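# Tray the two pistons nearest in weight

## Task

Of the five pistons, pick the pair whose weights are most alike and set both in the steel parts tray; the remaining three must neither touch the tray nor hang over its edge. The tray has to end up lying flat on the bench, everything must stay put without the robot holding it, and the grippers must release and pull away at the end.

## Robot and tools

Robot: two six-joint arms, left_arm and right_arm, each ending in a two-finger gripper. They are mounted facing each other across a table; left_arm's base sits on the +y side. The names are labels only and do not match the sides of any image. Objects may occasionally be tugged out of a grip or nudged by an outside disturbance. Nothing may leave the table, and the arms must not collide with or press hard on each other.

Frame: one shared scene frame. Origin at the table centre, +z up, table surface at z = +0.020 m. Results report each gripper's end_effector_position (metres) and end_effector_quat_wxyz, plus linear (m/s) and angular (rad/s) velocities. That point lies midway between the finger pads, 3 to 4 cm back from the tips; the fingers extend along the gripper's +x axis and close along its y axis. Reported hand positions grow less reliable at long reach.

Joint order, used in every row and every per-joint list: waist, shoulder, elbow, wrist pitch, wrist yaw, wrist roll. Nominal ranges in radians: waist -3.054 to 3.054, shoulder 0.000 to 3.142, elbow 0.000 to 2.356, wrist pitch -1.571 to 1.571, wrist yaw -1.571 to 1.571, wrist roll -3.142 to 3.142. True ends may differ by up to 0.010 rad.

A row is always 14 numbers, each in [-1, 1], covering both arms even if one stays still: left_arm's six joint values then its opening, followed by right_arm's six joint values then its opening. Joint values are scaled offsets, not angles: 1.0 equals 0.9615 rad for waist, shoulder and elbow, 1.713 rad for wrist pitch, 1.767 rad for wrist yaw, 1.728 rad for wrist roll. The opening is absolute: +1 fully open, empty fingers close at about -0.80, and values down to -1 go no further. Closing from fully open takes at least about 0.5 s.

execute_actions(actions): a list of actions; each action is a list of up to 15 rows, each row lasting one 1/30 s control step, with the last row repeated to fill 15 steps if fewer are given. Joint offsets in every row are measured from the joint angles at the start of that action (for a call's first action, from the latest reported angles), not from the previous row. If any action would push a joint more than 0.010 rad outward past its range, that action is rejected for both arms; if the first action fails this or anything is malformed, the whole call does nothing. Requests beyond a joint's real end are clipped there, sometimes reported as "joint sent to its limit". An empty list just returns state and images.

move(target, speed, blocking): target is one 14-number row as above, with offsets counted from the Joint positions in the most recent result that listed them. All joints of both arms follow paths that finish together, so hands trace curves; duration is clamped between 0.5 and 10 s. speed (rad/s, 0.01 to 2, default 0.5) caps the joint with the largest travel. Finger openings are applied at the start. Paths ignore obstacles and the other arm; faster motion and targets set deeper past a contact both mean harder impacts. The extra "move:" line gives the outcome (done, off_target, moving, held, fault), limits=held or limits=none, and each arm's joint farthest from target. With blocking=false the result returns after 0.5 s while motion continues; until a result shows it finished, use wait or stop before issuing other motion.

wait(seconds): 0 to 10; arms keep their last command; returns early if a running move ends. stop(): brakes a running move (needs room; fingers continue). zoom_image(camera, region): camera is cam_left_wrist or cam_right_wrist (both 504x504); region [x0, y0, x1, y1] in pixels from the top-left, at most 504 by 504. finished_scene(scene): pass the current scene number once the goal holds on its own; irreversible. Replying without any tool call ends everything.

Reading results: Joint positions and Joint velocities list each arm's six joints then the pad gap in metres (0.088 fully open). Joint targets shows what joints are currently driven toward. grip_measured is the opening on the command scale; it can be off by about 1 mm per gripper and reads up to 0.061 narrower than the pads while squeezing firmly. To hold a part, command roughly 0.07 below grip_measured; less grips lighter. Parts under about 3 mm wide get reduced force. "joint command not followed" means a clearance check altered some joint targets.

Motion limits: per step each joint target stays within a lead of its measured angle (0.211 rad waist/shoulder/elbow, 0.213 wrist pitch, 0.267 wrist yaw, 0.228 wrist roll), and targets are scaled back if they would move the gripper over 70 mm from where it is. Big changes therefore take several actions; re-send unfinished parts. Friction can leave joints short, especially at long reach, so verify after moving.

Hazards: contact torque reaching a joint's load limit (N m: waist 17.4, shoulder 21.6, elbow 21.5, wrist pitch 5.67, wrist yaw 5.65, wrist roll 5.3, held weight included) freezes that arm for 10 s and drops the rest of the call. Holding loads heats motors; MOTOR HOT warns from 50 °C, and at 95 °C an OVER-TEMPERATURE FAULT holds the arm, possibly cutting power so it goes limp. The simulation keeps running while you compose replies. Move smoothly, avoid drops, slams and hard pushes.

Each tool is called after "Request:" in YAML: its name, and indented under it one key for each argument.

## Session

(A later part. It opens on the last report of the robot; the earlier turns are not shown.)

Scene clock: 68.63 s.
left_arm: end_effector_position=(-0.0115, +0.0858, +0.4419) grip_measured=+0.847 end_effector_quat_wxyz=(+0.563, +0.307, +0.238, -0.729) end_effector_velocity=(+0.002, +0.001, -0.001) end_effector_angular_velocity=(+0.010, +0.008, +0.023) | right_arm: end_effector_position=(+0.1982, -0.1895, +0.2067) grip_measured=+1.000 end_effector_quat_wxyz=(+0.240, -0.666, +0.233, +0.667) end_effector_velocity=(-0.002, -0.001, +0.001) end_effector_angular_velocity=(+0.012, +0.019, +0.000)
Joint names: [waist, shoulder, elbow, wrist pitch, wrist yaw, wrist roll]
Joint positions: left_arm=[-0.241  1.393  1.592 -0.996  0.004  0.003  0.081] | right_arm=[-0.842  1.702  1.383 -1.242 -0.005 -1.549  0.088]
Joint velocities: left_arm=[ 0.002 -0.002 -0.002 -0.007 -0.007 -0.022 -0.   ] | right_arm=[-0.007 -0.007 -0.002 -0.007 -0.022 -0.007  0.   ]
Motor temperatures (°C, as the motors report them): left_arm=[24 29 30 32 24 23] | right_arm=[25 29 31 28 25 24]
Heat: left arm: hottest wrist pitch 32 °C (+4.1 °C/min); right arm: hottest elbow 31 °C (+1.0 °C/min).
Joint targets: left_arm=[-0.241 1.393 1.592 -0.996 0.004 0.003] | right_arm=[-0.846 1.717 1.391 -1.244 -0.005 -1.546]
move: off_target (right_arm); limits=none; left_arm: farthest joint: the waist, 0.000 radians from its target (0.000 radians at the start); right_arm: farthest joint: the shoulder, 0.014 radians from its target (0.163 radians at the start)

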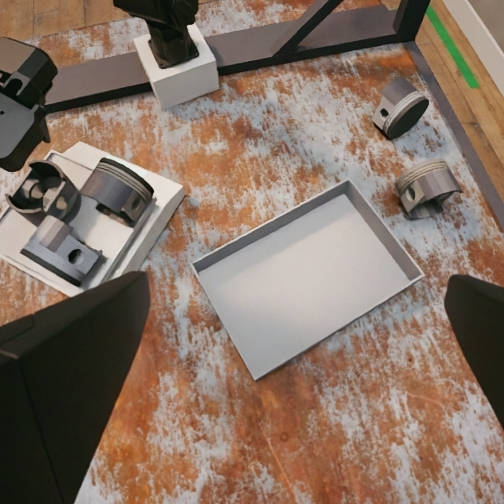

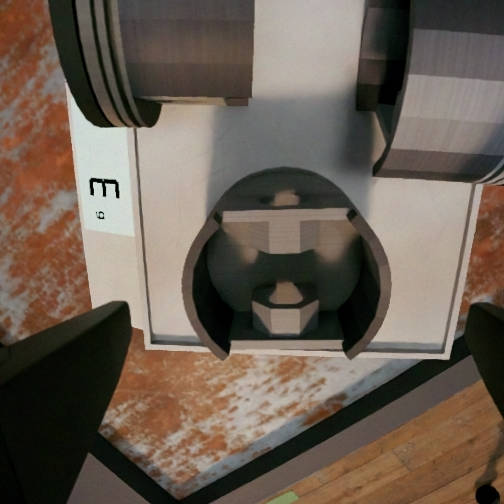

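Request:
move:
  target: [0,0,0,0,0,0,0.85,0,0.075,-0.246,0.163,0,0,1.0]
  speed: 0.35

Request:
execute_actions:
  actions:
    - [[0,0,0,0,0,0,0.85,0,0,0,0,0,0,0.92],[0,0,0,0,0,0,0.85,0,0,0,0,0,0,0.86],[0,0,0,0,0,0,0.85,0,0,0,0,0,0,0.80],[0,0,0,0,0,0,0.85,0,0,0,0,0,0,0.75],[0,0,0,0,0,0,0.85,0,0,0,0,0,0,0.71],[0,0,0,0,0,0,0.85,0,0,0,0,0,0,0.68],[0,0,0,0,0,0,0.85,0,0,0,0,0,0,0.65],[0,0,0,0,0,0,0.85,0,0,0,0,0,0,0.63],[0,0,0,0,0,0,0.85,0,0,0,0,0,0,0.61],[0,0,0,0,0,0,0.85,0,0,0,0,0,0,0.59],[0,0,0,0,0,0,0.85,0,0,0,0,0,0,0.57],[0,0,0,0,0,0,0.85,0,0,0,0,0,0,0.55],[0,0,0,0,0,0,0.85,0,0,0,0,0,0,0.54]]

Request:
move:
  target: [0,0,0,0,0,0,0.85,0,-0.06,0.09,-0.075,0,0,0.54]
  speed: 0.25

Scene clock: 70.93 s.
left_arm: end_effector_position=(-0.0115, +0.0858, +0.4419) grip_measured=+0.847 end_effector_quat_wxyz=(+0.563, +0.307, +0.238, -0.729) end_effector_velocity=(+0.003, +0.003, -0.003) end_effector_angular_velocity=(+0.019, -0.016, +0.018) | right_arm: end_effector_position=(+0.1967, -0.1914, +0.1342) grip_measured=+1.000 end_effector_quat_wxyz=(+0.238, -0.665, +0.236, +0.668) end_effector_velocity=(+0.001, -0.002, -0.002) end_effector_angular_velocity=(-0.006, -0.004, +0.005)
Joint names: [waist, shoulder, elbow, wrist pitch, wrist yaw, wrist roll]
Joint positions: left_arm=[-0.241  1.393  1.592 -0.996  0.004  0.003  0.081] | right_arm=[-0.842  1.761  1.156 -0.965 -0.005 -1.549  0.088]
Joint velocities: left_arm=[-0.002 -0.002 -0.002 -0.022 -0.022 -0.007 -0.   ] | right_arm=[-0.002  0.002 -0.007  0.007  0.007 -0.007  0.   ]
Motor temperatures (°C, as the motors report them): left_arm=[24 29 30 32 24 23] | right_arm=[25 29 31 28 25 24]
Heat: left arm: hottest wrist pitch 32 °C (+4.0 °C/min); right arm: hottest elbow 31 °C (+1.0 °C/min).
Joint targets: left_arm=[-0.241 1.393 1.592 -0.996 0.004 0.003] | right_arm=[-0.842 1.775 1.147 -0.963 -0.005 -1.549]
move: off_target (right_arm); limits=none; left_arm: farthest joint: the waist, 0.000 radians from its target (0.000 radians at the start); right_arm: farthest joint: the shoulder, 0.013 radians from its target (0.072 radians at the start)

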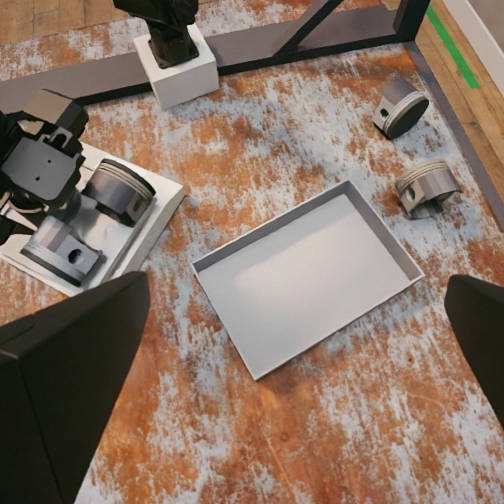

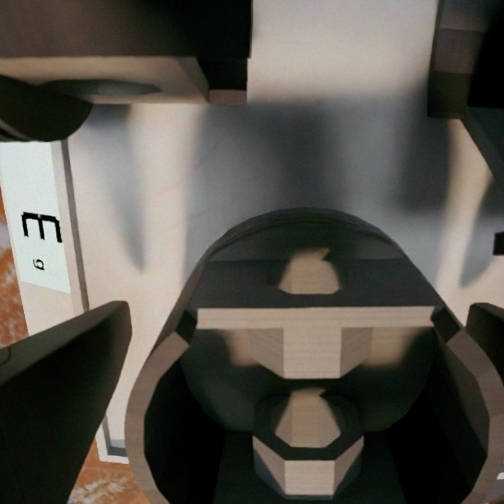

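Scene clock: 71.43 s.
left_arm: end_effector_position=(-0.0115, +0.0858, +0.4419) grip_measured=+0.847 end_effector_quat_wxyz=(+0.563, +0.307, +0.238, -0.729) end_effector_velocity=(+0.001, +0.002, -0.001) end_effector_angular_velocity=(+0.007, -0.002, +0.008) | right_arm: end_effector_position=(+0.1969, -0.1912, +0.1342) grip_measured=+0.628 end_effector_quat_wxyz=(+0.238, -0.665, +0.235, +0.668) end_effector_velocity=(-0.003, -0.000, +0.002) end_effector_angular_velocity=(+0.003, +0.007, +0.010)
Joint names: [waist, shoulder, elbow, wrist pitch, wrist yaw, wrist roll]
Joint positions: left_arm=[-0.241  1.393  1.592 -0.996  0.004  0.003  0.081] | right_arm=[-0.842  1.761  1.156 -0.964 -0.005 -1.549  0.07 ]
Joint velocities: left_arm=[-0.002 -0.002 -0.002 -0.007 -0.007 -0.007  0.   ] | right_arm=[ 0.002 -0.007 -0.002 -0.007 -0.007 -0.007 -0.   ]
Motor temperatures (°C, as the motors report them): left_arm=[24 29 30 32 24 23] | right_arm=[25 29 31 28 25 24]
Heat: left arm: hottest wrist pitch 32 °C (+4.0 °C/min); right arm: hottest elbow 31 °C (+1.0 °C/min).
Joint targets: left_arm=[-0.241 1.393 1.592 -0.996 0.004 0.003] | right_arm=[-0.842 1.761 1.156 -0.965 -0.005 -1.549]

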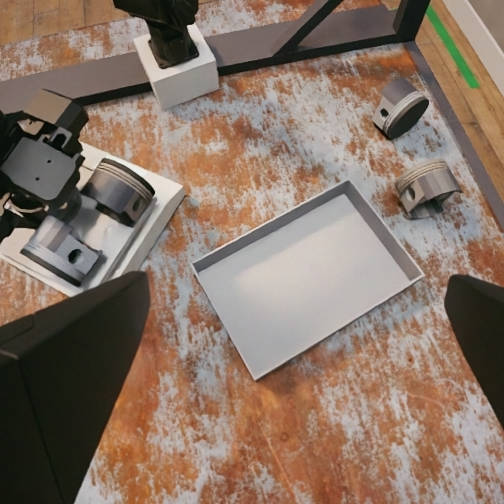

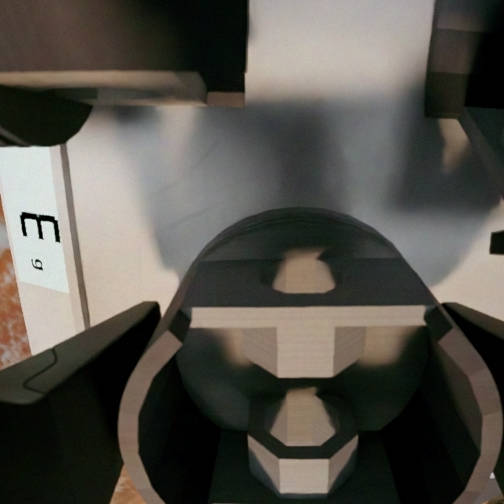

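Scene clock: 72.47 s.
left_arm: end_effector_position=(-0.0115, +0.0858, +0.4419) grip_measured=+0.847 end_effector_quat_wxyz=(+0.563, +0.307, +0.238, -0.729) end_effector_velocity=(+0.003, +0.003, -0.003) end_effector_angular_velocity=(+0.019, -0.015, +0.002) | right_arm: end_effector_position=(+0.1944, -0.1944, +0.1638) grip_measured=+0.628 end_effector_quat_wxyz=(+0.235, -0.664, +0.239, +0.669) end_effector_velocity=(-0.002, -0.005, +0.000) end_effector_angular_velocity=(-0.022, +0.008, +0.005)
Joint names: [waist, shoulder, elbow, wrist pitch, wrist yaw, wrist roll]
Joint positions: left_arm=[-0.241  1.393  1.592 -0.996  0.004  0.003  0.081] | right_arm=[-0.842  1.72   1.231 -1.089 -0.005 -1.549  0.07 ]
Joint velocities: left_arm=[ 0.002 -0.002 -0.002 -0.022 -0.007  0.007 -0.   ] | right_arm=[-0.002 -0.002 -0.002 -0.022  0.007 -0.007 -0.   ]
Motor temperatures (°C, as the motors report them): left_arm=[24 29 30 32 24 23] | right_arm=[25 29 31 28 25 24]
Heat: left arm: hottest wrist pitch 32 °C (+4.0 °C/min); right arm: hottest elbow 31 °C (+1.0 °C/min).
Joint targets: left_arm=[-0.241 1.393 1.592 -0.996 0.004 0.003] | right_arm=[-0.842 1.704 1.243 -1.092 -0.005 -1.549]
move: off_target (right_arm); limits=none; left_arm: farthest joint: the waist, 0.000 radians from its target (0.000 radians at the start); right_arm: farthest joint: the shoulder, 0.017 radians from its target (0.058 radians at the start)

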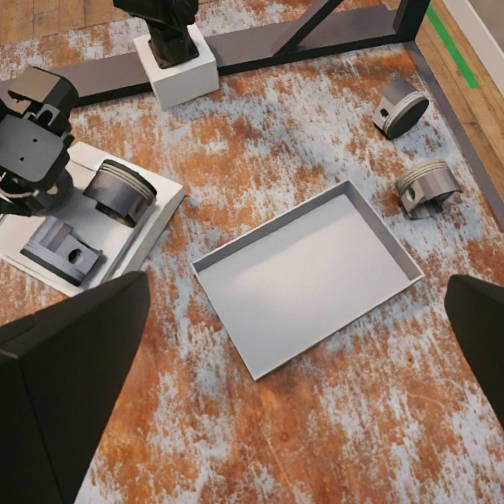

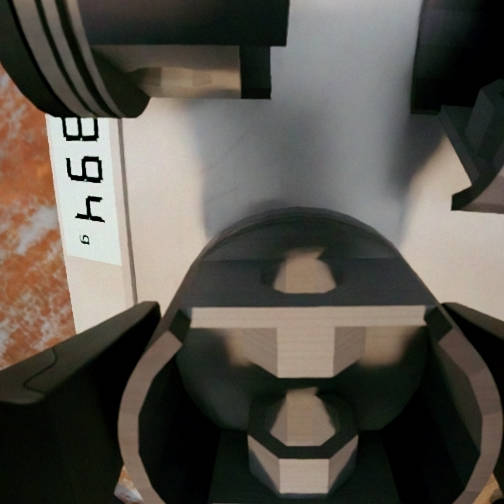

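Request:
move:
  target: [0,0,0,0,0,0,0.85,0.11,-0.438,-0.192,-0.13,0,0,0.54]
  speed: 0.6

Request:
move:
  target: [0,0,0,0,0,0,0.85,0.96,0.063,-0.37,0.236,0,0,0.54]
  speed: 0.9

Scene clock: 75.93 s.
left_arm: end_effector_position=(-0.0115, +0.0858, +0.4419) grip_measured=+0.847 end_effector_quat_wxyz=(+0.563, +0.307, +0.238, -0.729) end_effector_velocity=(+0.001, +0.002, -0.001) end_effector_angular_velocity=(+0.004, -0.012, +0.013) | right_arm: end_effector_position=(+0.1176, -0.2593, +0.2152) grip_measured=+0.628 end_effector_quat_wxyz=(+0.204, -0.676, +0.201, +0.679) end_effector_velocity=(-0.004, -0.001, +0.001) end_effector_angular_velocity=(+0.010, +0.020, +0.005)
Joint names: [waist, shoulder, elbow, wrist pitch, wrist yaw, wrist roll]
Joint positions: left_arm=[-0.241  1.393  1.592 -0.996  0.004  0.003  0.081] | right_arm=[-0.74   1.311  1.052 -1.31  -0.005 -1.549  0.07 ]
Joint velocities: left_arm=[-0.007 -0.002 -0.002 -0.007 -0.022 -0.007 -0.   ] | right_arm=[-0.002 -0.007 -0.002 -0.007 -0.022 -0.007 -0.001]
Motor temperatures (°C, as the motors report them): left_arm=[24 29 30 32 24 23] | right_arm=[25 30 31 28 25 24]
Heat: left arm: hottest wrist pitch 32 °C (+4.0 °C/min); right arm: hottest elbow 31 °C (+2.0 °C/min).
Joint targets: left_arm=[-0.241 1.393 1.592 -0.996 0.004 0.003] | right_arm=[-0.736 1.299 1.046 -1.312 -0.005 -1.549]
move: off_target (right_arm); limits=none; left_arm: farthest joint: the waist, 0.000 radians from its target (0.000 radians at the start); right_arm: farthest joint: the shoulder, 0.012 radians from its target (0.421 radians at the start)

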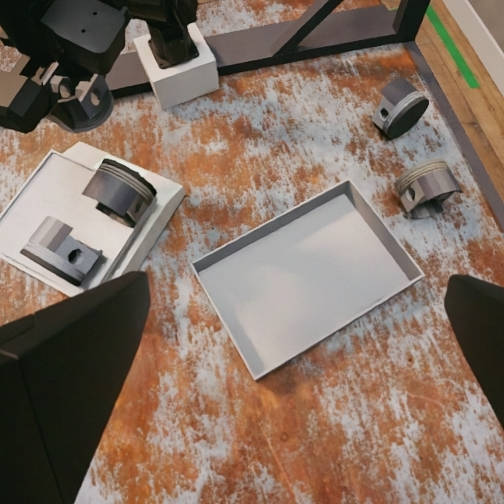

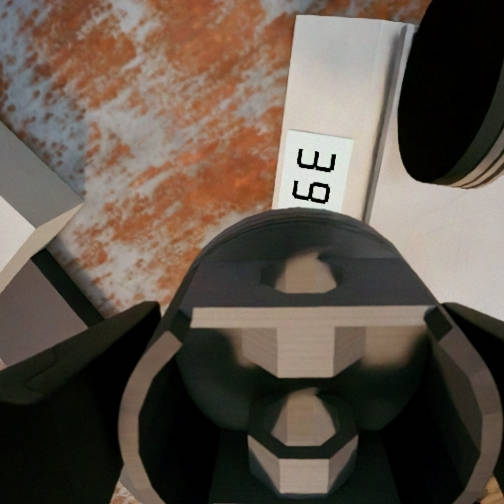

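Scene clock: 77.70 s.
left_arm: end_effector_position=(-0.0115, +0.0858, +0.4419) grip_measured=+0.847 end_effector_quat_wxyz=(+0.563, +0.307, +0.238, -0.729) end_effector_velocity=(+0.001, +0.003, +0.000) end_effector_angular_velocity=(+0.002, -0.001, +0.008) | right_arm: end_effector_position=(-0.0602, -0.2500, +0.1198) grip_measured=+0.628 end_effector_quat_wxyz=(+0.119, +0.695, +0.119, -0.699) end_effector_velocity=(+0.000, -0.002, -0.000) end_effector_angular_velocity=(-0.009, +0.004, +0.020)
Joint names: [waist, shoulder, elbow, wrist pitch, wrist yaw, wrist roll]
Joint positions: left_arm=[-0.241  1.393  1.592 -0.996  0.004  0.003  0.081] | right_arm=[ 0.179  1.365  0.702 -0.907 -0.005 -1.549  0.07 ]
Joint velocities: left_arm=[-0.002 -0.007 -0.002 -0.007 -0.007 -0.007 -0.   ] | right_arm=[-0.002 -0.002 -0.002 -0.007 -0.007 -0.022 -0.   ]
Motor temperatures (°C, as the motors report them): left_arm=[24 29 30 32 24 23] | right_arm=[25 30 31 28 25 24]
Heat: left arm: hottest wrist pitch 32 °C (+3.0 °C/min); right arm: hottest elbow 31 °C (+2.0 °C/min).
Joint targets: left_arm=[-0.241 1.393 1.592 -0.996 0.004 0.003] | right_arm=[0.183 1.372 0.696 -0.905 -0.005 -1.549]
move: done; limits=none; left_arm: farthest joint: the waist, 0.000 radians from its target (0.000 radians at the start); right_arm: farthest joint: the shoulder, 0.007 radians from its target (0.061 radians at the start)

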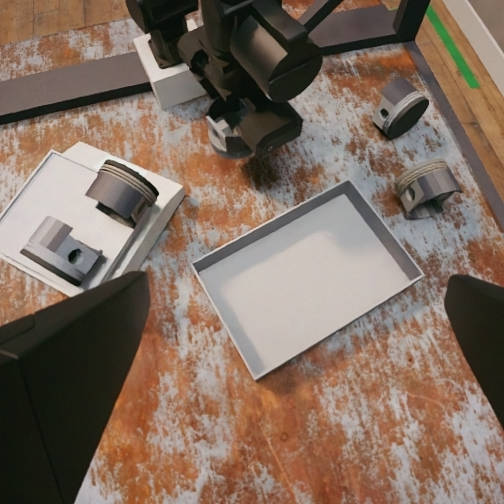

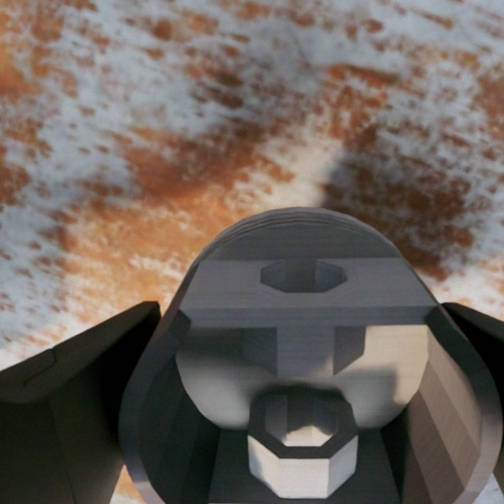

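Request:
move:
  target: [0,0,0,0,0,0,0.85,0,0.137,-0.136,0.1465,0,0,0.54]
  speed: 0.22

Scene clock: 81.40 s.
left_arm: end_effector_position=(-0.0115, +0.0858, +0.4419) grip_measured=+0.847 end_effector_quat_wxyz=(+0.563, +0.307, +0.238, -0.729) end_effector_velocity=(+0.001, +0.001, +0.001) end_effector_angular_velocity=(-0.000, -0.011, -0.003) | right_arm: end_effector_position=(-0.0601, -0.2506, +0.0708) grip_measured=+0.628 end_effector_quat_wxyz=(+0.120, +0.695, +0.119, -0.699) end_effector_velocity=(-0.000, -0.002, -0.002) end_effector_angular_velocity=(-0.005, +0.006, +0.020)
Joint names: [waist, shoulder, elbow, wrist pitch, wrist yaw, wrist roll]
Joint positions: left_arm=[-0.241  1.393  1.592 -0.996  0.004  0.003  0.081] | right_arm=[ 0.179  1.489  0.576 -0.658 -0.005 -1.549  0.07 ]
Joint velocities: left_arm=[-0.002 -0.002  0.002 -0.007 -0.007  0.007  0.   ] | right_arm=[-0.002  0.002 -0.007  0.007 -0.007 -0.022 -0.   ]
Motor temperatures (°C, as the motors report them): left_arm=[24 29 30 32 24 23] | right_arm=[25 29 31 28 25 24]
Heat: left arm: hottest wrist pitch 32 °C (+3.0 °C/min); right arm: hottest elbow 31 °C (+2.0 °C/min).
Joint targets: left_arm=[-0.241 1.393 1.592 -0.996 0.004 0.003] | right_arm=[0.179 1.496 0.571 -0.656 -0.005 -1.549]
move: done; limits=none; left_arm: farthest joint: the waist, 0.000 radians from its target (0.000 radians at the start); right_arm: farthest joint: the shoulder, 0.008 radians from its target (0.132 radians at the start)

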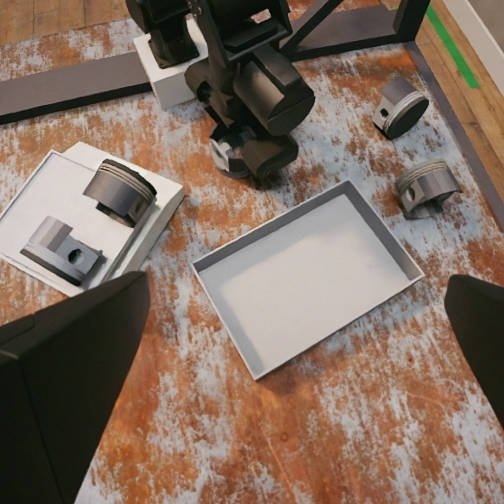

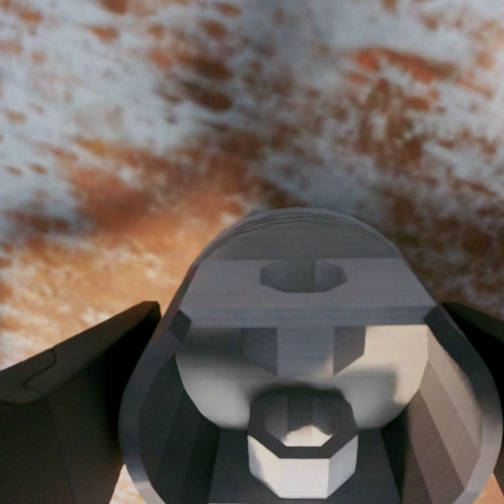

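Request:
execute_actions:
  actions:
    - [[0,0,0,0,0,0,0.85,0,0.01,0,0.003,0,0,0.54],[0,0,0,0,0,0,0.85,0,0.014,0,0.005,0,0,0.54],[0,0,0,0,0,0,0.85,0,0.018,0,0.007,0,0,0.54],[0,0,0,0,0,0,0.85,0,0.02,0,0.007,0,0,0.54],[0,0,0,0,0,0,0.85,0,0.02,0,0.007,0,0,0.57],[0,0,0,0,0,0,0.85,0,0.02,0,0.007,0,0,0.60],[0,0,0,0,0,0,0.85,0,0.02,0,0.007,0,0,0.63],[0,0,0,0,0,0,0.85,0,0.015,0,0.007,0,0,0.66],[0,0,0,0,0,0,0.85,0,0.015,0,0.007,0,0,0.70],[0,0,0,0,0,0,0.85,0,0.015,0,0.007,0,0,0.75],[0,0,0,0,0,0,0.85,0,0.015,0,0.007,0,0,0.80],[0,0,0,0,0,0,0.85,0,0.015,0,0.007,0,0,0.86],[0,0,0,0,0,0,0.85,0,0.015,0,0.007,0,0,0.92],[0,0,0,0,0,0,0.85,0,0.015,0,0.007,0,0,1.0]]

Request:
move:
  target: [0,0,0,0,0,0,0.85,0,-0.18,0.2,-0.205,0,0.25,1.0]
  speed: 0.5

Request:
move:
  target: [0,0,0,0,0,0,0.85,0.665,0.64,0.85,-0.12,0,0.98,1.0]
  speed: 1.3

Scene clock: 84.23 s.
left_arm: end_effector_position=(-0.0115, +0.0858, +0.4419) grip_measured=+0.847 end_effector_quat_wxyz=(+0.563, +0.307, +0.238, -0.729) end_effector_velocity=(+0.001, +0.001, -0.003) end_effector_angular_velocity=(+0.009, -0.013, +0.013) | right_arm: end_effector_position=(-0.0607, -0.2490, +0.0695) grip_measured=+0.873 end_effector_quat_wxyz=(+0.118, +0.695, +0.120, -0.699) end_effector_velocity=(-0.001, +0.001, -0.000) end_effector_angular_velocity=(+0.004, +0.009, +0.005)
Joint names: [waist, shoulder, elbow, wrist pitch, wrist yaw, wrist roll]
Joint positions: left_arm=[-0.241  1.393  1.592 -0.996  0.004  0.003  0.081] | right_arm=[ 0.179  1.496  0.576 -0.647 -0.005 -1.549  0.082]
Joint velocities: left_arm=[-0.007  0.002 -0.002 -0.007 -0.022 -0.007 -0.   ] | right_arm=[-0.002 -0.002 -0.002  0.007 -0.007 -0.007  0.059]
Motor temperatures (°C, as the motors report them): left_arm=[24 29 30 32 24 23] | right_arm=[25 29 31 28 25 24]
Heat: left arm: hottest wrist pitch 32 °C (+3.0 °C/min); right arm: hottest elbow 31 °C (+2.0 °C/min).
Joint targets: left_arm=[-0.241 1.393 1.592 -0.996 0.004 0.003] | right_arm=[0.179 1.504 0.576 -0.646 -0.005 -1.549]

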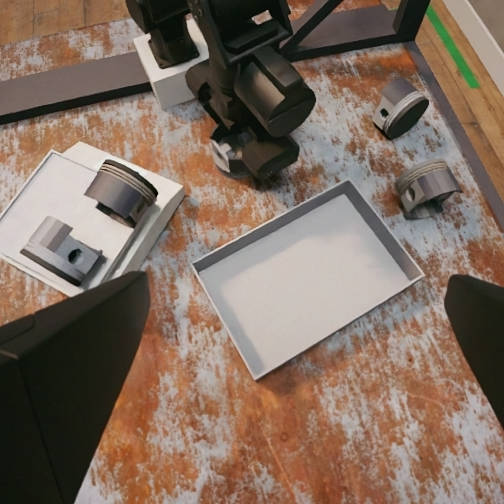

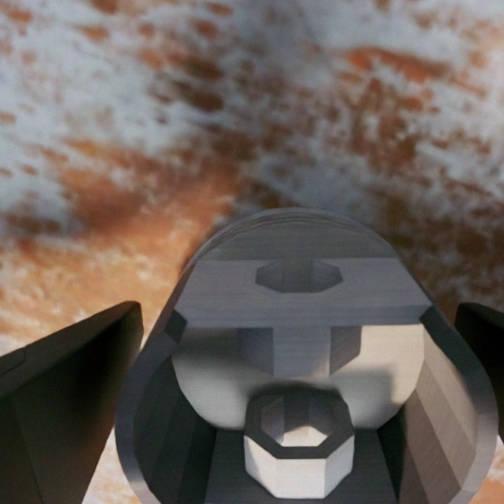

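Scene clock: 85.73 s.
left_arm: end_effector_position=(-0.0115, +0.0858, +0.4419) grip_measured=+0.847 end_effector_quat_wxyz=(+0.563, +0.307, +0.238, -0.729) end_effector_velocity=(-0.001, +0.002, -0.001) end_effector_angular_velocity=(+0.007, -0.002, +0.003) | right_arm: end_effector_position=(-0.0606, -0.2492, +0.1396) grip_measured=+1.000 end_effector_quat_wxyz=(+0.033, -0.704, +0.031, +0.709) end_effector_velocity=(+0.002, -0.002, -0.000) end_effector_angular_velocity=(-0.004, -0.009, +0.005)
Joint names: [waist, shoulder, elbow, wrist pitch, wrist yaw, wrist roll]
Joint positions: left_arm=[-0.241  1.393  1.592 -0.996  0.004  0.003  0.081] | right_arm=[ 0.179  1.331  0.761 -0.996 -0.005 -1.12   0.088]
Joint velocities: left_arm=[-0.007 -0.002 -0.002 -0.007 -0.007 -0.007  0.   ] | right_arm=[-0.002 -0.002 -0.002 -0.007  0.007 -0.007  0.   ]
Motor temperatures (°C, as the motors report them): left_arm=[24 29 30 33 24 23] | right_arm=[25 29 31 28 25 24]
Heat: left arm: hottest wrist pitch 33 °C (+4.0 °C/min); right arm: hottest elbow 31 °C (+2.0 °C/min).
Joint targets: left_arm=[-0.241 1.393 1.592 -0.996 0.004 0.003] | right_arm=[0.179 1.323 0.769 -0.998 -0.005 -1.117]
move: done; limits=none; left_arm: farthest joint: the waist, 0.000 radians from its target (0.000 radians at the start); right_arm: farthest joint: the shoulder, 0.008 radians from its target (0.173 radians at the start)

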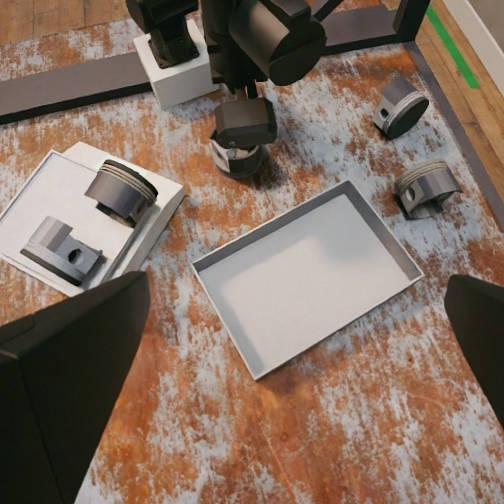

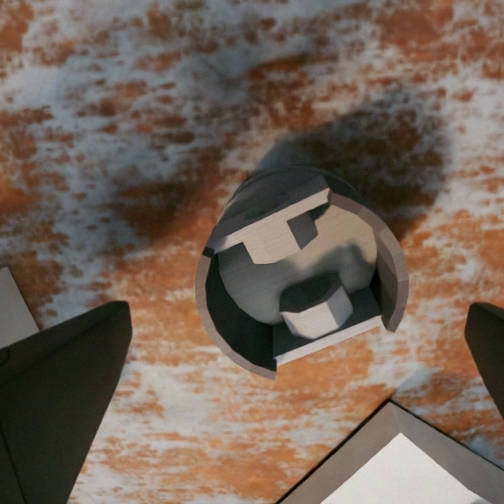

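Scene clock: 87.87 s.
left_arm: end_effector_position=(-0.0115, +0.0858, +0.4419) grip_measured=+0.847 end_effector_quat_wxyz=(+0.563, +0.307, +0.238, -0.729) end_effector_velocity=(+0.001, +0.002, -0.001) end_effector_angular_velocity=(+0.005, -0.012, -0.003) | right_arm: end_effector_position=(-0.2980, -0.2351, +0.1821) grip_measured=+1.000 end_effector_quat_wxyz=(+0.381, -0.590, +0.385, +0.599) end_effector_velocity=(+0.003, -0.002, -0.001) end_effector_angular_velocity=(-0.013, -0.006, -0.010)
Joint names: [waist, shoulder, elbow, wrist pitch, wrist yaw, wrist roll]
Joint positions: left_arm=[-0.241  1.393  1.592 -0.996  0.004  0.003  0.081] | right_arm=[ 0.815  1.93   1.571 -1.199 -0.005  0.57   0.088]
Joint velocities: left_arm=[-0.002 -0.002 -0.002 -0.007 -0.007  0.007  0.   ] | right_arm=[-0.002 -0.002 -0.007 -0.007 -0.007  0.007  0.   ]
Motor temperatures (°C, as the motors report them): left_arm=[24 29 30 33 24 23] | right_arm=[25 29 31 28 25 24]
Heat: left arm: hottest wrist pitch 33 °C (+3.0 °C/min); right arm: hottest elbow 31 °C (+2.0 °C/min).
Joint targets: left_arm=[-0.241 1.393 1.592 -0.996 0.004 0.003] | right_arm=[0.818 1.947 1.579 -1.201 -0.005 0.573]
move: off_target (right_arm); limits=none; left_arm: farthest joint: the waist, 0.000 radians from its target (0.000 radians at the start); right_arm: farthest joint: the shoulder, 0.017 radians from its target (0.615 radians at the start)

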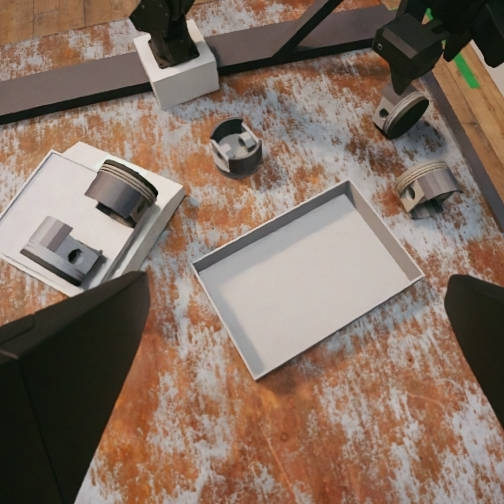

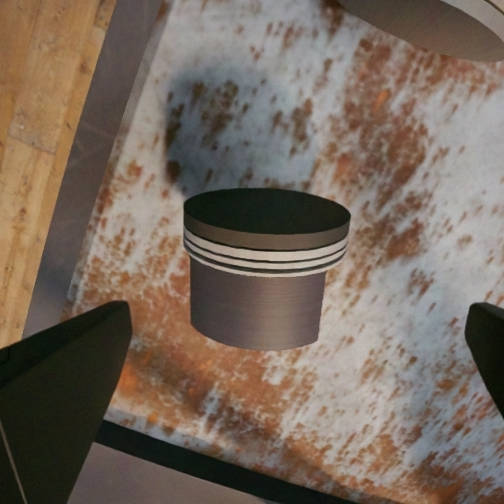

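Request:
move:
  target: [0,0,0,0,0,0,0.85,0.027,0.173,-0.236,0.209,0,0.045,1.0]
  speed: 0.33

Request:
execute_actions:
  actions:
    - [[0,0,0,0,0,0,0.85,0,0,0,0,0,0,0.92],[0,0,0,0,0,0,0.85,0,0,0,0,0,0,0.86],[0,0,0,0,0,0,0.85,0,0,0,0,0,0,0.80],[0,0,0,0,0,0,0.85,0,0,0,0,0,0,0.75],[0,0,0,0,0,0,0.85,0,0,0,0,0,0,0.71],[0,0,0,0,0,0,0.85,0,0,0,0,0,0,0.68],[0,0,0,0,0,0,0.85,0,0,0,0,0,0,0.65],[0,0,0,0,0,0,0.85,0,0,0,0,0,0,0.63],[0,0,0,0,0,0,0.85,0,0,0,0,0,0,0.61],[0,0,0,0,0,0,0.85,0,0,0,0,0,0,0.59],[0,0,0,0,0,0,0.85,0,0,0,0,0,0,0.57],[0,0,0,0,0,0,0.85,0,0,0,0,0,0,0.55],[0,0,0,0,0,0,0.85,0,0,0,0,0,0,0.54]]

Scene clock: 90.83 s.
left_arm: end_effector_position=(-0.0115, +0.0858, +0.4419) grip_measured=+0.847 end_effector_quat_wxyz=(+0.563, +0.307, +0.238, -0.729) end_effector_velocity=(+0.001, +0.002, -0.001) end_effector_angular_velocity=(+0.010, +0.008, +0.018) | right_arm: end_effector_position=(-0.3071, -0.2390, +0.0772) grip_measured=+1.000 end_effector_quat_wxyz=(+0.397, -0.584, +0.400, +0.584) end_effector_velocity=(+0.003, +0.001, +0.000) end_effector_angular_velocity=(+0.002, -0.010, -0.010)
Joint names: [waist, shoulder, elbow, wrist pitch, wrist yaw, wrist roll]
Joint positions: left_arm=[-0.241  1.393  1.592 -0.996  0.004  0.003  0.081] | right_arm=[ 0.837  2.08   1.352 -0.843 -0.005  0.645  0.088]
Joint velocities: left_arm=[-0.002 -0.002 -0.002 -0.007 -0.007 -0.022 -0.   ] | right_arm=[-0.002 -0.002 -0.002 -0.007  0.007  0.007  0.   ]
Motor temperatures (°C, as the motors report them): left_arm=[24 29 30 33 24 23] | right_arm=[25 29 31 28 25 24]
Heat: left arm: hottest wrist pitch 33 °C (+3.0 °C/min); right arm: hottest elbow 31 °C (+1.0 °C/min).
Joint targets: left_arm=[-0.241 1.393 1.592 -0.996 0.004 0.003] | right_arm=[0.840 2.096 1.344 -0.841 -0.005 0.648]
move: off_target (right_arm); limits=none; left_arm: farthest joint: the waist, 0.000 radians from its target (0.000 radians at the start); right_arm: farthest joint: the shoulder, 0.016 radians from its target (0.166 radians at the start)

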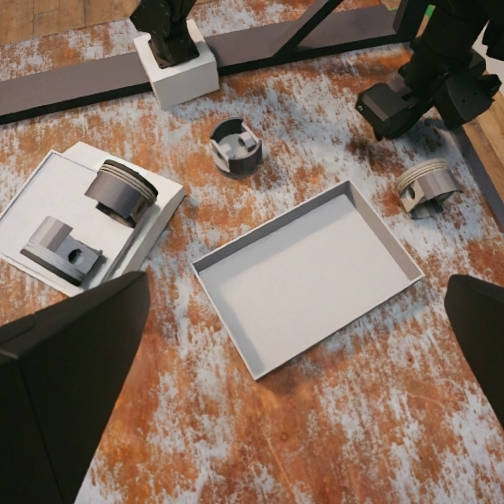

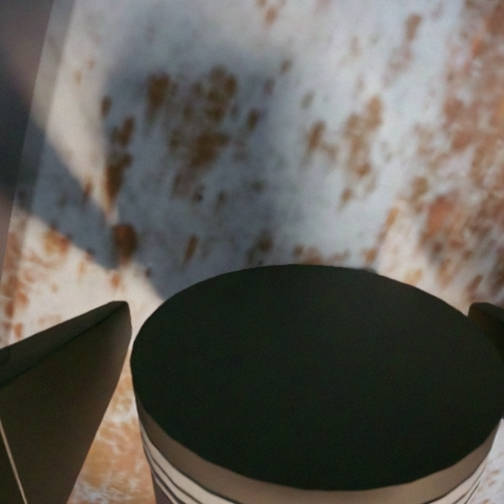

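Scene clock: 91.33 s.
left_arm: end_effector_position=(-0.0115, +0.0858, +0.4419) grip_measured=+0.847 end_effector_quat_wxyz=(+0.563, +0.307, +0.238, -0.729) end_effector_velocity=(+0.000, +0.000, +0.004) end_effector_angular_velocity=(-0.017, +0.004, +0.008) | right_arm: end_effector_position=(-0.3070, -0.2390, +0.0772) grip_measured=+0.607 end_effector_quat_wxyz=(+0.397, -0.584, +0.400, +0.584) end_effector_velocity=(+0.002, -0.001, +0.000) end_effector_angular_velocity=(-0.010, -0.002, +0.005)
Joint names: [waist, shoulder, elbow, wrist pitch, wrist yaw, wrist roll]
Joint positions: left_arm=[-0.241  1.393  1.592 -0.996  0.004  0.003  0.081] | right_arm=[ 0.837  2.08   1.352 -0.844 -0.005  0.645  0.069]
Joint velocities: left_arm=[-0.002 -0.007  0.002  0.007 -0.007 -0.007 -0.   ] | right_arm=[-0.002 -0.002 -0.002 -0.007 -0.007 -0.007 -0.   ]
Motor temperatures (°C, as the motors report them): left_arm=[24 29 30 33 24 23] | right_arm=[25 29 31 28 25 24]
Heat: left arm: hottest wrist pitch 33 °C (+3.0 °C/min); right arm: hottest elbow 31 °C (+1.0 °C/min).
Joint targets: left_arm=[-0.241 1.393 1.592 -0.996 0.004 0.003] | right_arm=[0.837 2.080 1.352 -0.843 -0.005 0.645]

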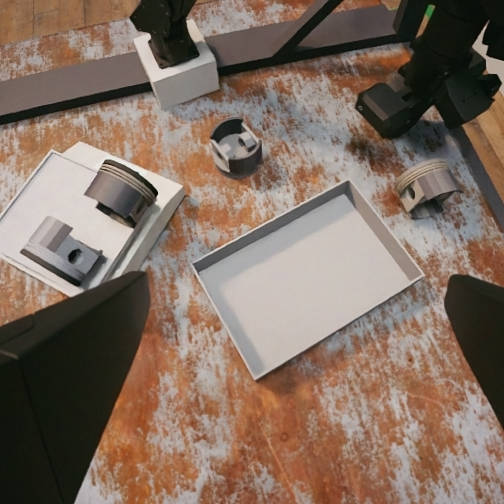

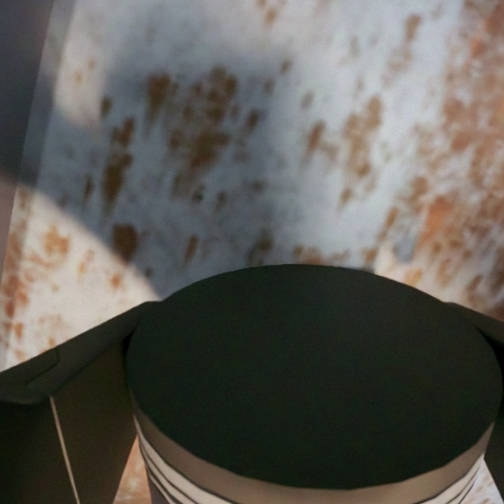

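Request:
move:
  target: [0,0,0,0,0,0,0.85,-0.1,-0.409,0.142,-0.294,0,-0.2,0.52]
  speed: 0.6

Request:
execute_actions:
  actions:
    - [[0,0,0,0,0,0,0.85,-0.005,0,0,0,0,-0.003,0.52],[0,0,0,0,0,0,0.85,-0.012,0,0,0,0,-0.008,0.52],[0,0,0,0,0,0,0.85,-0.022,0,0,0,0,-0.014,0.52],[0,0,0,0,0,0,0.85,-0.035,0,0,0,0,-0.022,0.52],[0,0,0,0,0,0,0.85,-0.05,0,0,0,0,-0.032,0.52],[0,0,0,0,0,0,0.85,-0.068,0,0,0,0,-0.044,0.52],[0,0,0,0,0,0,0.85,-0.088,0,0,0,0,-0.057,0.52],[0,0,0,0,0,0,0.85,-0.11,0,0,0,0,-0.071,0.52],[0,0,0,0,0,0,0.85,-0.135,0,0,0,0,-0.087,0.52],[0,0,0,0,0,0,0.85,-0.162,0,0,0,0,-0.104,0.52],[0,0,0,0,0,0,0.85,-0.19,0,0,0,0,-0.122,0.52],[0,0,0,0,0,0,0.85,-0.22,0,0,0,0,-0.141,0.52],[0,0,0,0,0,0,0.85,-0.252,0,0,0,0,-0.162,0.52],[0,0,0,0,0,0,0.85,-0.285,0,0,0,0,-0.183,0.52],[0,0,0,0,0,0,0.85,-0.32,0,0,0,0,-0.205,0.52]]
    - [[0,0,0,0,0,0,0.85,-0.1,0,0,0,0,-0.06,0.52],[0,0,0,0,0,0,0.85,-0.135,0,0,0,0,-0.082,0.52],[0,0,0,0,0,0,0.85,-0.17,0,0,0,0,-0.105,0.52],[0,0,0,0,0,0,0.85,-0.205,0,0,0,0,-0.127,0.52],[0,0,0,0,0,0,0.85,-0.24,0,0,0,0,-0.15,0.52],[0,0,0,0,0,0,0.85,-0.275,0,0,0,0,-0.172,0.52],[0,0,0,0,0,0,0.85,-0.31,0,0,0,0,-0.195,0.52],[0,0,0,0,0,0,0.85,-0.345,0,0,0,0,-0.217,0.52],[0,0,0,0,0,0,0.85,-0.38,0,0,0,0,-0.24,0.52],[0,0,0,0,0,0,0.85,-0.415,0,0,0,0,-0.262,0.52],[0,0,0,0,0,0,0.85,-0.45,0,0,0,0,-0.285,0.52],[0,0,0,0,0,0,0.85,-0.485,0,0,0,0,-0.307,0.52],[0,0,0,0,0,0,0.85,-0.52,0,0,0,0,-0.33,0.52],[0,0,0,0,0,0,0.85,-0.555,0,0,0,0,-0.352,0.52],[0,0,0,0,0,0,0.85,-0.59,0,0,0,0,-0.375,0.52]]
    - [[0,0,0,0,0,0,0.85,-0.1,0,0,0,0,-0.06,0.52],[0,0,0,0,0,0,0.85,-0.135,0,0,0,0,-0.082,0.52],[0,0,0,0,0,0,0.85,-0.17,0,0,0,0,-0.105,0.52],[0,0,0,0,0,0,0.85,-0.205,0,0,0,0,-0.127,0.52],[0,0,0,0,0,0,0.85,-0.24,0,0,0,0,-0.15,0.52],[0,0,0,0,0,0,0.85,-0.275,0,0,0,0,-0.172,0.52],[0,0,0,0,0,0,0.85,-0.31,0,0,0,0,-0.195,0.52],[0,0,0,0,0,0,0.85,-0.345,0,0,0,0,-0.217,0.52],[0,0,0,0,0,0,0.85,-0.38,0,0,0,0,-0.24,0.52],[0,0,0,0,0,0,0.85,-0.415,0,0,0,0,-0.262,0.52],[0,0,0,0,0,0,0.85,-0.45,0,0,0,0,-0.285,0.52],[0,0,0,0,0,0,0.85,-0.485,0,0,0,0,-0.307,0.52],[0,0,0,0,0,0,0.85,-0.52,0,0,0,0,-0.33,0.52],[0,0,0,0,0,0,0.85,-0.555,0,0,0,0,-0.352,0.52],[0,0,0,0,0,0,0.85,-0.59,0,0,0,0,-0.375,0.52]]
    - [[0,0,0,0,0,0,0.85,-0.1,0,0,0,0,-0.06,0.52],[0,0,0,0,0,0,0.85,-0.13,0,0,0,0,-0.08,0.52],[0,0,0,0,0,0,0.85,-0.158,0,0,0,0,-0.098,0.52],[0,0,0,0,0,0,0.85,-0.184,0,0,0,0,-0.115,0.52],[0,0,0,0,0,0,0.85,-0.208,0,0,0,0,-0.13,0.52],[0,0,0,0,0,0,0.85,-0.23,0,0,0,0,-0.144,0.52],[0,0,0,0,0,0,0.85,-0.25,0,0,0,0,-0.157,0.52],[0,0,0,0,0,0,0.85,-0.268,0,0,0,0,-0.168,0.52],[0,0,0,0,0,0,0.85,-0.284,0,0,0,0,-0.178,0.52],[0,0,0,0,0,0,0.85,-0.297,0,0,0,0,-0.187,0.52],[0,0,0,0,0,0,0.85,-0.308,0,0,0,0,-0.194,0.52],[0,0,0,0,0,0,0.85,-0.316,0,0,0,0,-0.2,0.52],[0,0,0,0,0,0,0.85,-0.32,0,0,0,0,-0.203,0.52]]

Scene clock: 96.27 s.
left_arm: end_effector_position=(-0.0115, +0.0858, +0.4419) grip_measured=+0.847 end_effector_quat_wxyz=(+0.563, +0.307, +0.238, -0.729) end_effector_velocity=(-0.002, -0.000, +0.001) end_effector_angular_velocity=(-0.010, -0.008, -0.007) | right_arm: end_effector_position=(-0.2365, -0.2492, +0.2312) grip_measured=+0.607 end_effector_quat_wxyz=(+0.321, -0.627, +0.324, +0.631) end_effector_velocity=(+0.002, -0.002, +0.000) end_effector_angular_velocity=(-0.010, -0.001, +0.020)
Joint names: [waist, shoulder, elbow, wrist pitch, wrist yaw, wrist roll]
Joint positions: left_arm=[-0.241  1.393  1.592 -0.996  0.004  0.003  0.081] | right_arm=[ 0.744  1.701  1.479 -1.344 -0.005  0.303  0.069]
Joint velocities: left_arm=[-0.007 -0.002 -0.002  0.007 -0.007  0.007 -0.   ] | right_arm=[-0.002 -0.002 -0.002 -0.007 -0.007 -0.022 -0.   ]
Motor temperatures (°C, as the motors report them): left_arm=[24 29 30 33 24 23] | right_arm=[25 30 32 28 25 24]
Heat: left arm: hottest wrist pitch 33 °C (+3.0 °C/min); right arm: hottest elbow 32 °C (+2.0 °C/min).
Joint targets: left_arm=[-0.241 1.393 1.592 -0.996 0.004 0.003] | right_arm=[0.741 1.687 1.489 -1.347 -0.005 0.299]
move: off_target (right_arm); limits=none; left_arm: farthest joint: the waist, 0.000 radians from its target (0.000 radians at the start); right_arm: farthest joint: the shoulder, 0.015 radians from its target (0.393 radians at the start)

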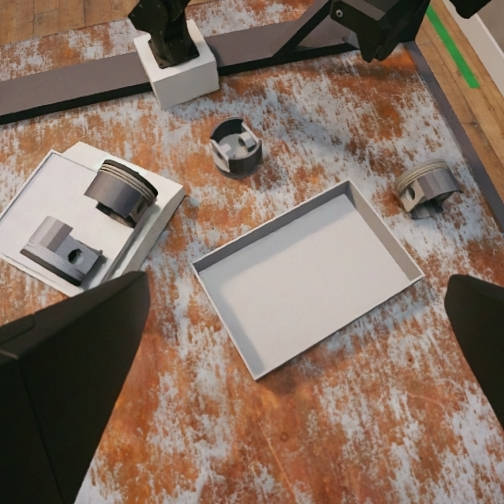

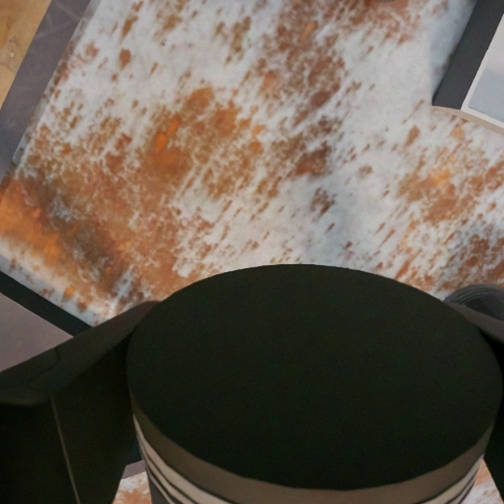

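Scene clock: 98.27 s.
left_arm: end_effector_position=(-0.0115, +0.0858, +0.4419) grip_measured=+0.847 end_effector_quat_wxyz=(+0.563, +0.307, +0.238, -0.729) end_effector_velocity=(-0.001, +0.001, -0.003) end_effector_angular_velocity=(+0.012, -0.003, +0.003) | right_arm: end_effector_position=(+0.1574, -0.1638, +0.2312) grip_measured=+0.607 end_effector_quat_wxyz=(+0.259, -0.658, +0.255, +0.660) end_effector_velocity=(+0.045, -0.024, +0.000) end_effector_angular_velocity=(+0.010, +0.002, +0.044)
Joint names: [waist, shoulder, elbow, wrist pitch, wrist yaw, wrist roll]
Joint positions: left_arm=[-0.241  1.393  1.592 -0.996  0.004  0.003  0.081] | right_arm=[-0.685  1.701  1.479 -1.344 -0.004 -1.33   0.069]
Joint velocities: left_arm=[-0.007  0.002 -0.002 -0.007 -0.007 -0.007  0.   ] | right_arm=[-0.168 -0.002 -0.002  0.007 -0.007 -0.212 -0.   ]
Motor temperatures (°C, as the motors report them): left_arm=[24 29 30 33 24 23] | right_arm=[25 30 32 28 25 24]
Heat: left arm: hottest wrist pitch 33 °C (+3.0 °C/min); right arm: hottest elbow 32 °C (+2.0 °C/min).
Joint targets: left_arm=[-0.241 1.393 1.592 -0.996 0.004 0.003] | right_arm=[-0.699 1.701 1.479 -1.344 -0.004 -1.355]

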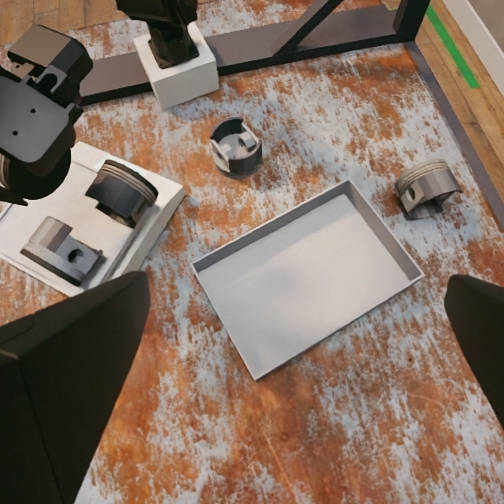

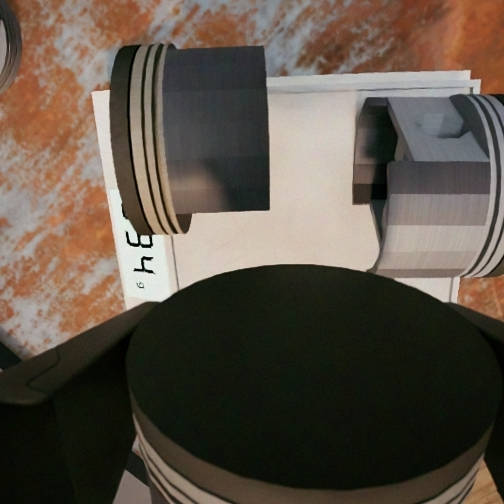

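Request:
move:
  target: [0,0,0,0,0,0,0.85,-0.184,0.02,-0.299,0.169,0,-0.124,0.52]
  speed: 0.4

Scene clock: 100.17 s.
left_arm: end_effector_position=(-0.0115, +0.0858, +0.4419) grip_measured=+0.847 end_effector_quat_wxyz=(+0.563, +0.307, +0.238, -0.729) end_effector_velocity=(+0.002, +0.001, -0.001) end_effector_angular_velocity=(+0.002, -0.022, -0.008) | right_arm: end_effector_position=(+0.1970, -0.1991, +0.1578) grip_measured=+0.607 end_effector_quat_wxyz=(+0.245, -0.662, +0.244, +0.665) end_effector_velocity=(+0.002, +0.004, +0.000) end_effector_angular_velocity=(+0.031, +0.003, -0.000)
Joint names: [waist, shoulder, elbow, wrist pitch, wrist yaw, wrist roll]
Joint positions: left_arm=[-0.241  1.393  1.592 -0.996  0.004  0.003  0.081] | right_arm=[-0.858  1.713  1.198 -1.057 -0.004 -1.541  0.069]
Joint velocities: left_arm=[ 0.002 -0.002 -0.002 -0.007 -0.007  0.022 -0.   ] | right_arm=[-0.007 -0.002 -0.002  0.022 -0.022 -0.007 -0.   ]
Motor temperatures (°C, as the motors report them): left_arm=[24 29 30 33 24 23] | right_arm=[25 30 32 28 25 24]
Heat: left arm: hottest wrist pitch 33 °C (+2.0 °C/min); right arm: hottest elbow 32 °C (+2.0 °C/min).
Joint targets: left_arm=[-0.241 1.393 1.592 -0.996 0.004 0.003] | right_arm=[-0.862 1.720 1.192 -1.055 -0.004 -1.545]
move: done; limits=none; left_arm: farthest joint: the waist, 0.000 radians from its target (0.000 radians at the start); right_arm: farthest joint: the shoulder, 0.008 radians from its target (0.019 radians at the start)

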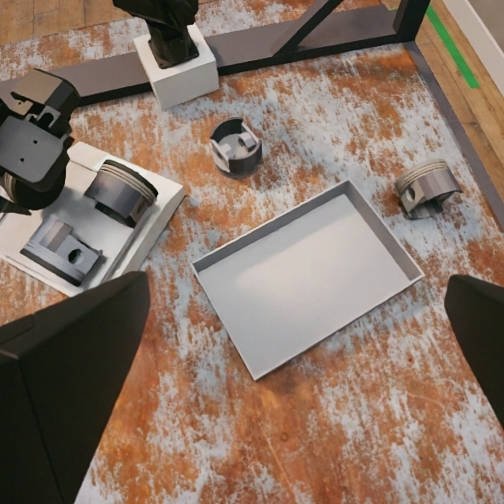

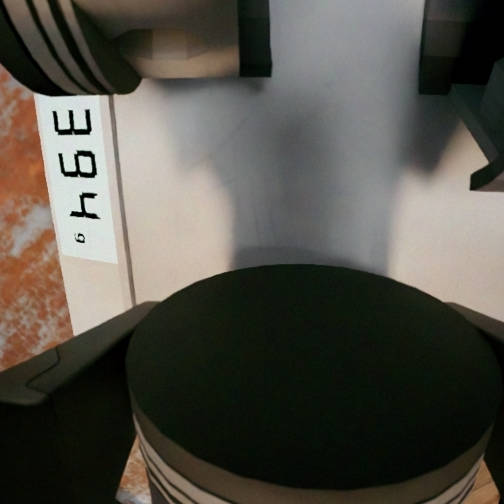

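Request:
move:
  target: [0,0,0,0,0,0,0.85,0.02,0,-0.068,0.036,0,0,0.52]
  speed: 0.08

Scene clock: 101.67 s.
left_arm: end_effector_position=(-0.0115, +0.0858, +0.4419) grip_measured=+0.847 end_effector_quat_wxyz=(+0.563, +0.307, +0.238, -0.729) end_effector_velocity=(+0.001, +0.001, +0.001) end_effector_angular_velocity=(+0.002, -0.001, +0.008) | right_arm: end_effector_position=(+0.1907, -0.1998, +0.1435) grip_measured=+0.607 end_effector_quat_wxyz=(+0.240, -0.664, +0.239, +0.667) end_effector_velocity=(-0.002, -0.001, +0.001) end_effector_angular_velocity=(+0.003, +0.007, +0.020)
Joint names: [waist, shoulder, elbow, wrist pitch, wrist yaw, wrist roll]
Joint positions: left_arm=[-0.241  1.393  1.592 -0.996  0.004  0.003  0.081] | right_arm=[-0.843  1.713  1.138 -0.997 -0.004 -1.541  0.069]
Joint velocities: left_arm=[-0.002 -0.002  0.002 -0.007 -0.007 -0.007 -0.   ] | right_arm=[-0.002 -0.007 -0.002 -0.007 -0.007 -0.022 -0.   ]
Motor temperatures (°C, as the motors report them): left_arm=[24 30 30 33 24 23] | right_arm=[25 30 32 28 25 24]
Heat: left arm: hottest wrist pitch 33 °C (+2.0 °C/min); right arm: hottest elbow 32 °C (+2.0 °C/min).
Joint targets: left_arm=[-0.241 1.393 1.592 -0.996 0.004 0.003] | right_arm=[-0.839 1.713 1.132 -0.995 -0.004 -1.541]
move: done; limits=none; left_arm: farthest joint: the waist, 0.000 radians from its target (0.000 radians at the start); right_arm: farthest joint: the elbow, 0.006 radians from its target (0.065 radians at the start)

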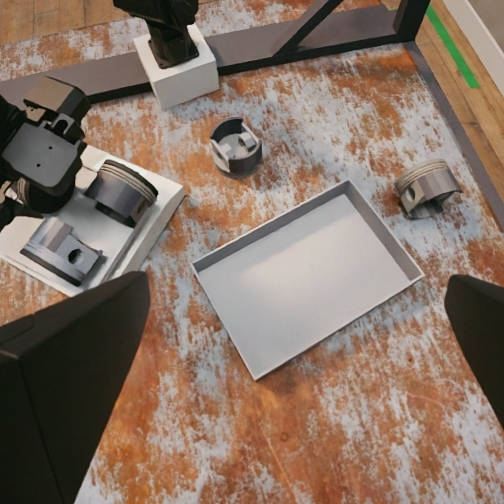

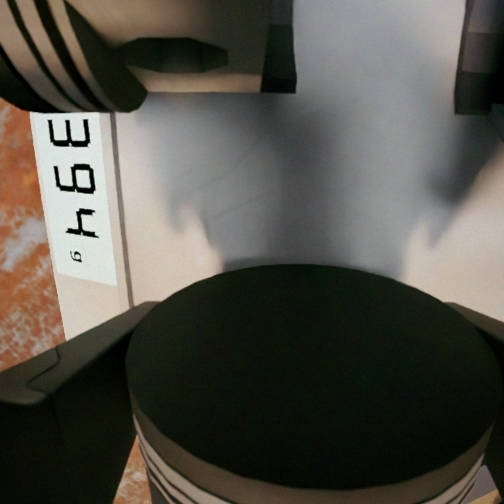

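Request:
move:
  target: [0,0,0,0,0,0,0.85,0,0.018,0,0.006,0,0,0.52]
  speed: 0.04

Scene clock: 102.67 s.
left_arm: end_effector_position=(-0.0115, +0.0858, +0.4419) grip_measured=+0.847 end_effector_quat_wxyz=(+0.563, +0.307, +0.238, -0.729) end_effector_velocity=(+0.001, +0.004, -0.003) end_effector_angular_velocity=(+0.024, +0.004, +0.018) | right_arm: end_effector_position=(+0.1917, -0.1985, +0.1414) grip_measured=+0.607 end_effector_quat_wxyz=(+0.240, -0.664, +0.239, +0.667) end_effector_velocity=(-0.001, -0.002, +0.000) end_effector_angular_velocity=(-0.010, -0.001, -0.005)
Joint names: [waist, shoulder, elbow, wrist pitch, wrist yaw, wrist roll]
Joint positions: left_arm=[-0.241  1.393  1.592 -0.996  0.004  0.003  0.081] | right_arm=[-0.843  1.72   1.138 -0.988 -0.004 -1.541  0.069]
Joint velocities: left_arm=[-0.002 -0.002 -0.002 -0.022 -0.007 -0.022 -0.   ] | right_arm=[ 0.002 -0.002 -0.002 -0.007  0.007  0.007  0.   ]
Motor temperatures (°C, as the motors report them): left_arm=[24 30 30 33 24 23] | right_arm=[25 30 32 28 25 24]
Heat: left arm: hottest wrist pitch 33 °C (+2.0 °C/min); right arm: hottest elbow 32 °C (+2.0 °C/min).
Joint targets: left_arm=[-0.241 1.393 1.592 -0.996 0.004 0.003] | right_arm=[-0.843 1.730 1.139 -0.986 -0.004 -1.541]
move: done; limits=none; left_arm: farthest joint: the waist, 0.000 radians from its target (0.000 radians at the start); right_arm: farthest joint: the shoulder, 0.010 radians from its target (0.018 radians at the start)

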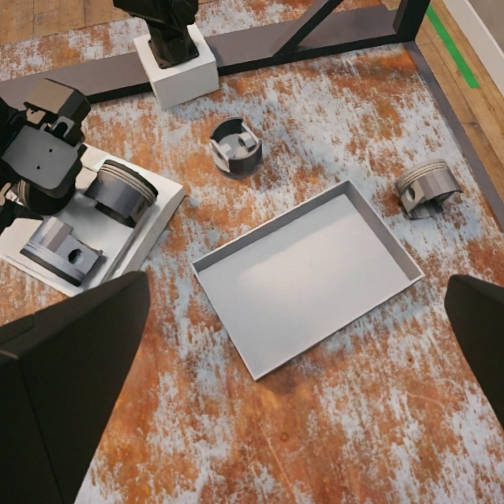

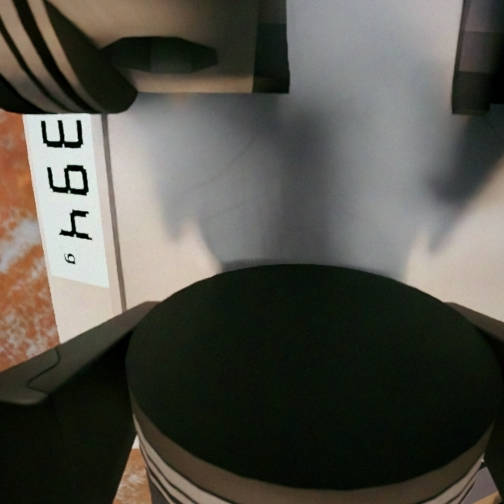

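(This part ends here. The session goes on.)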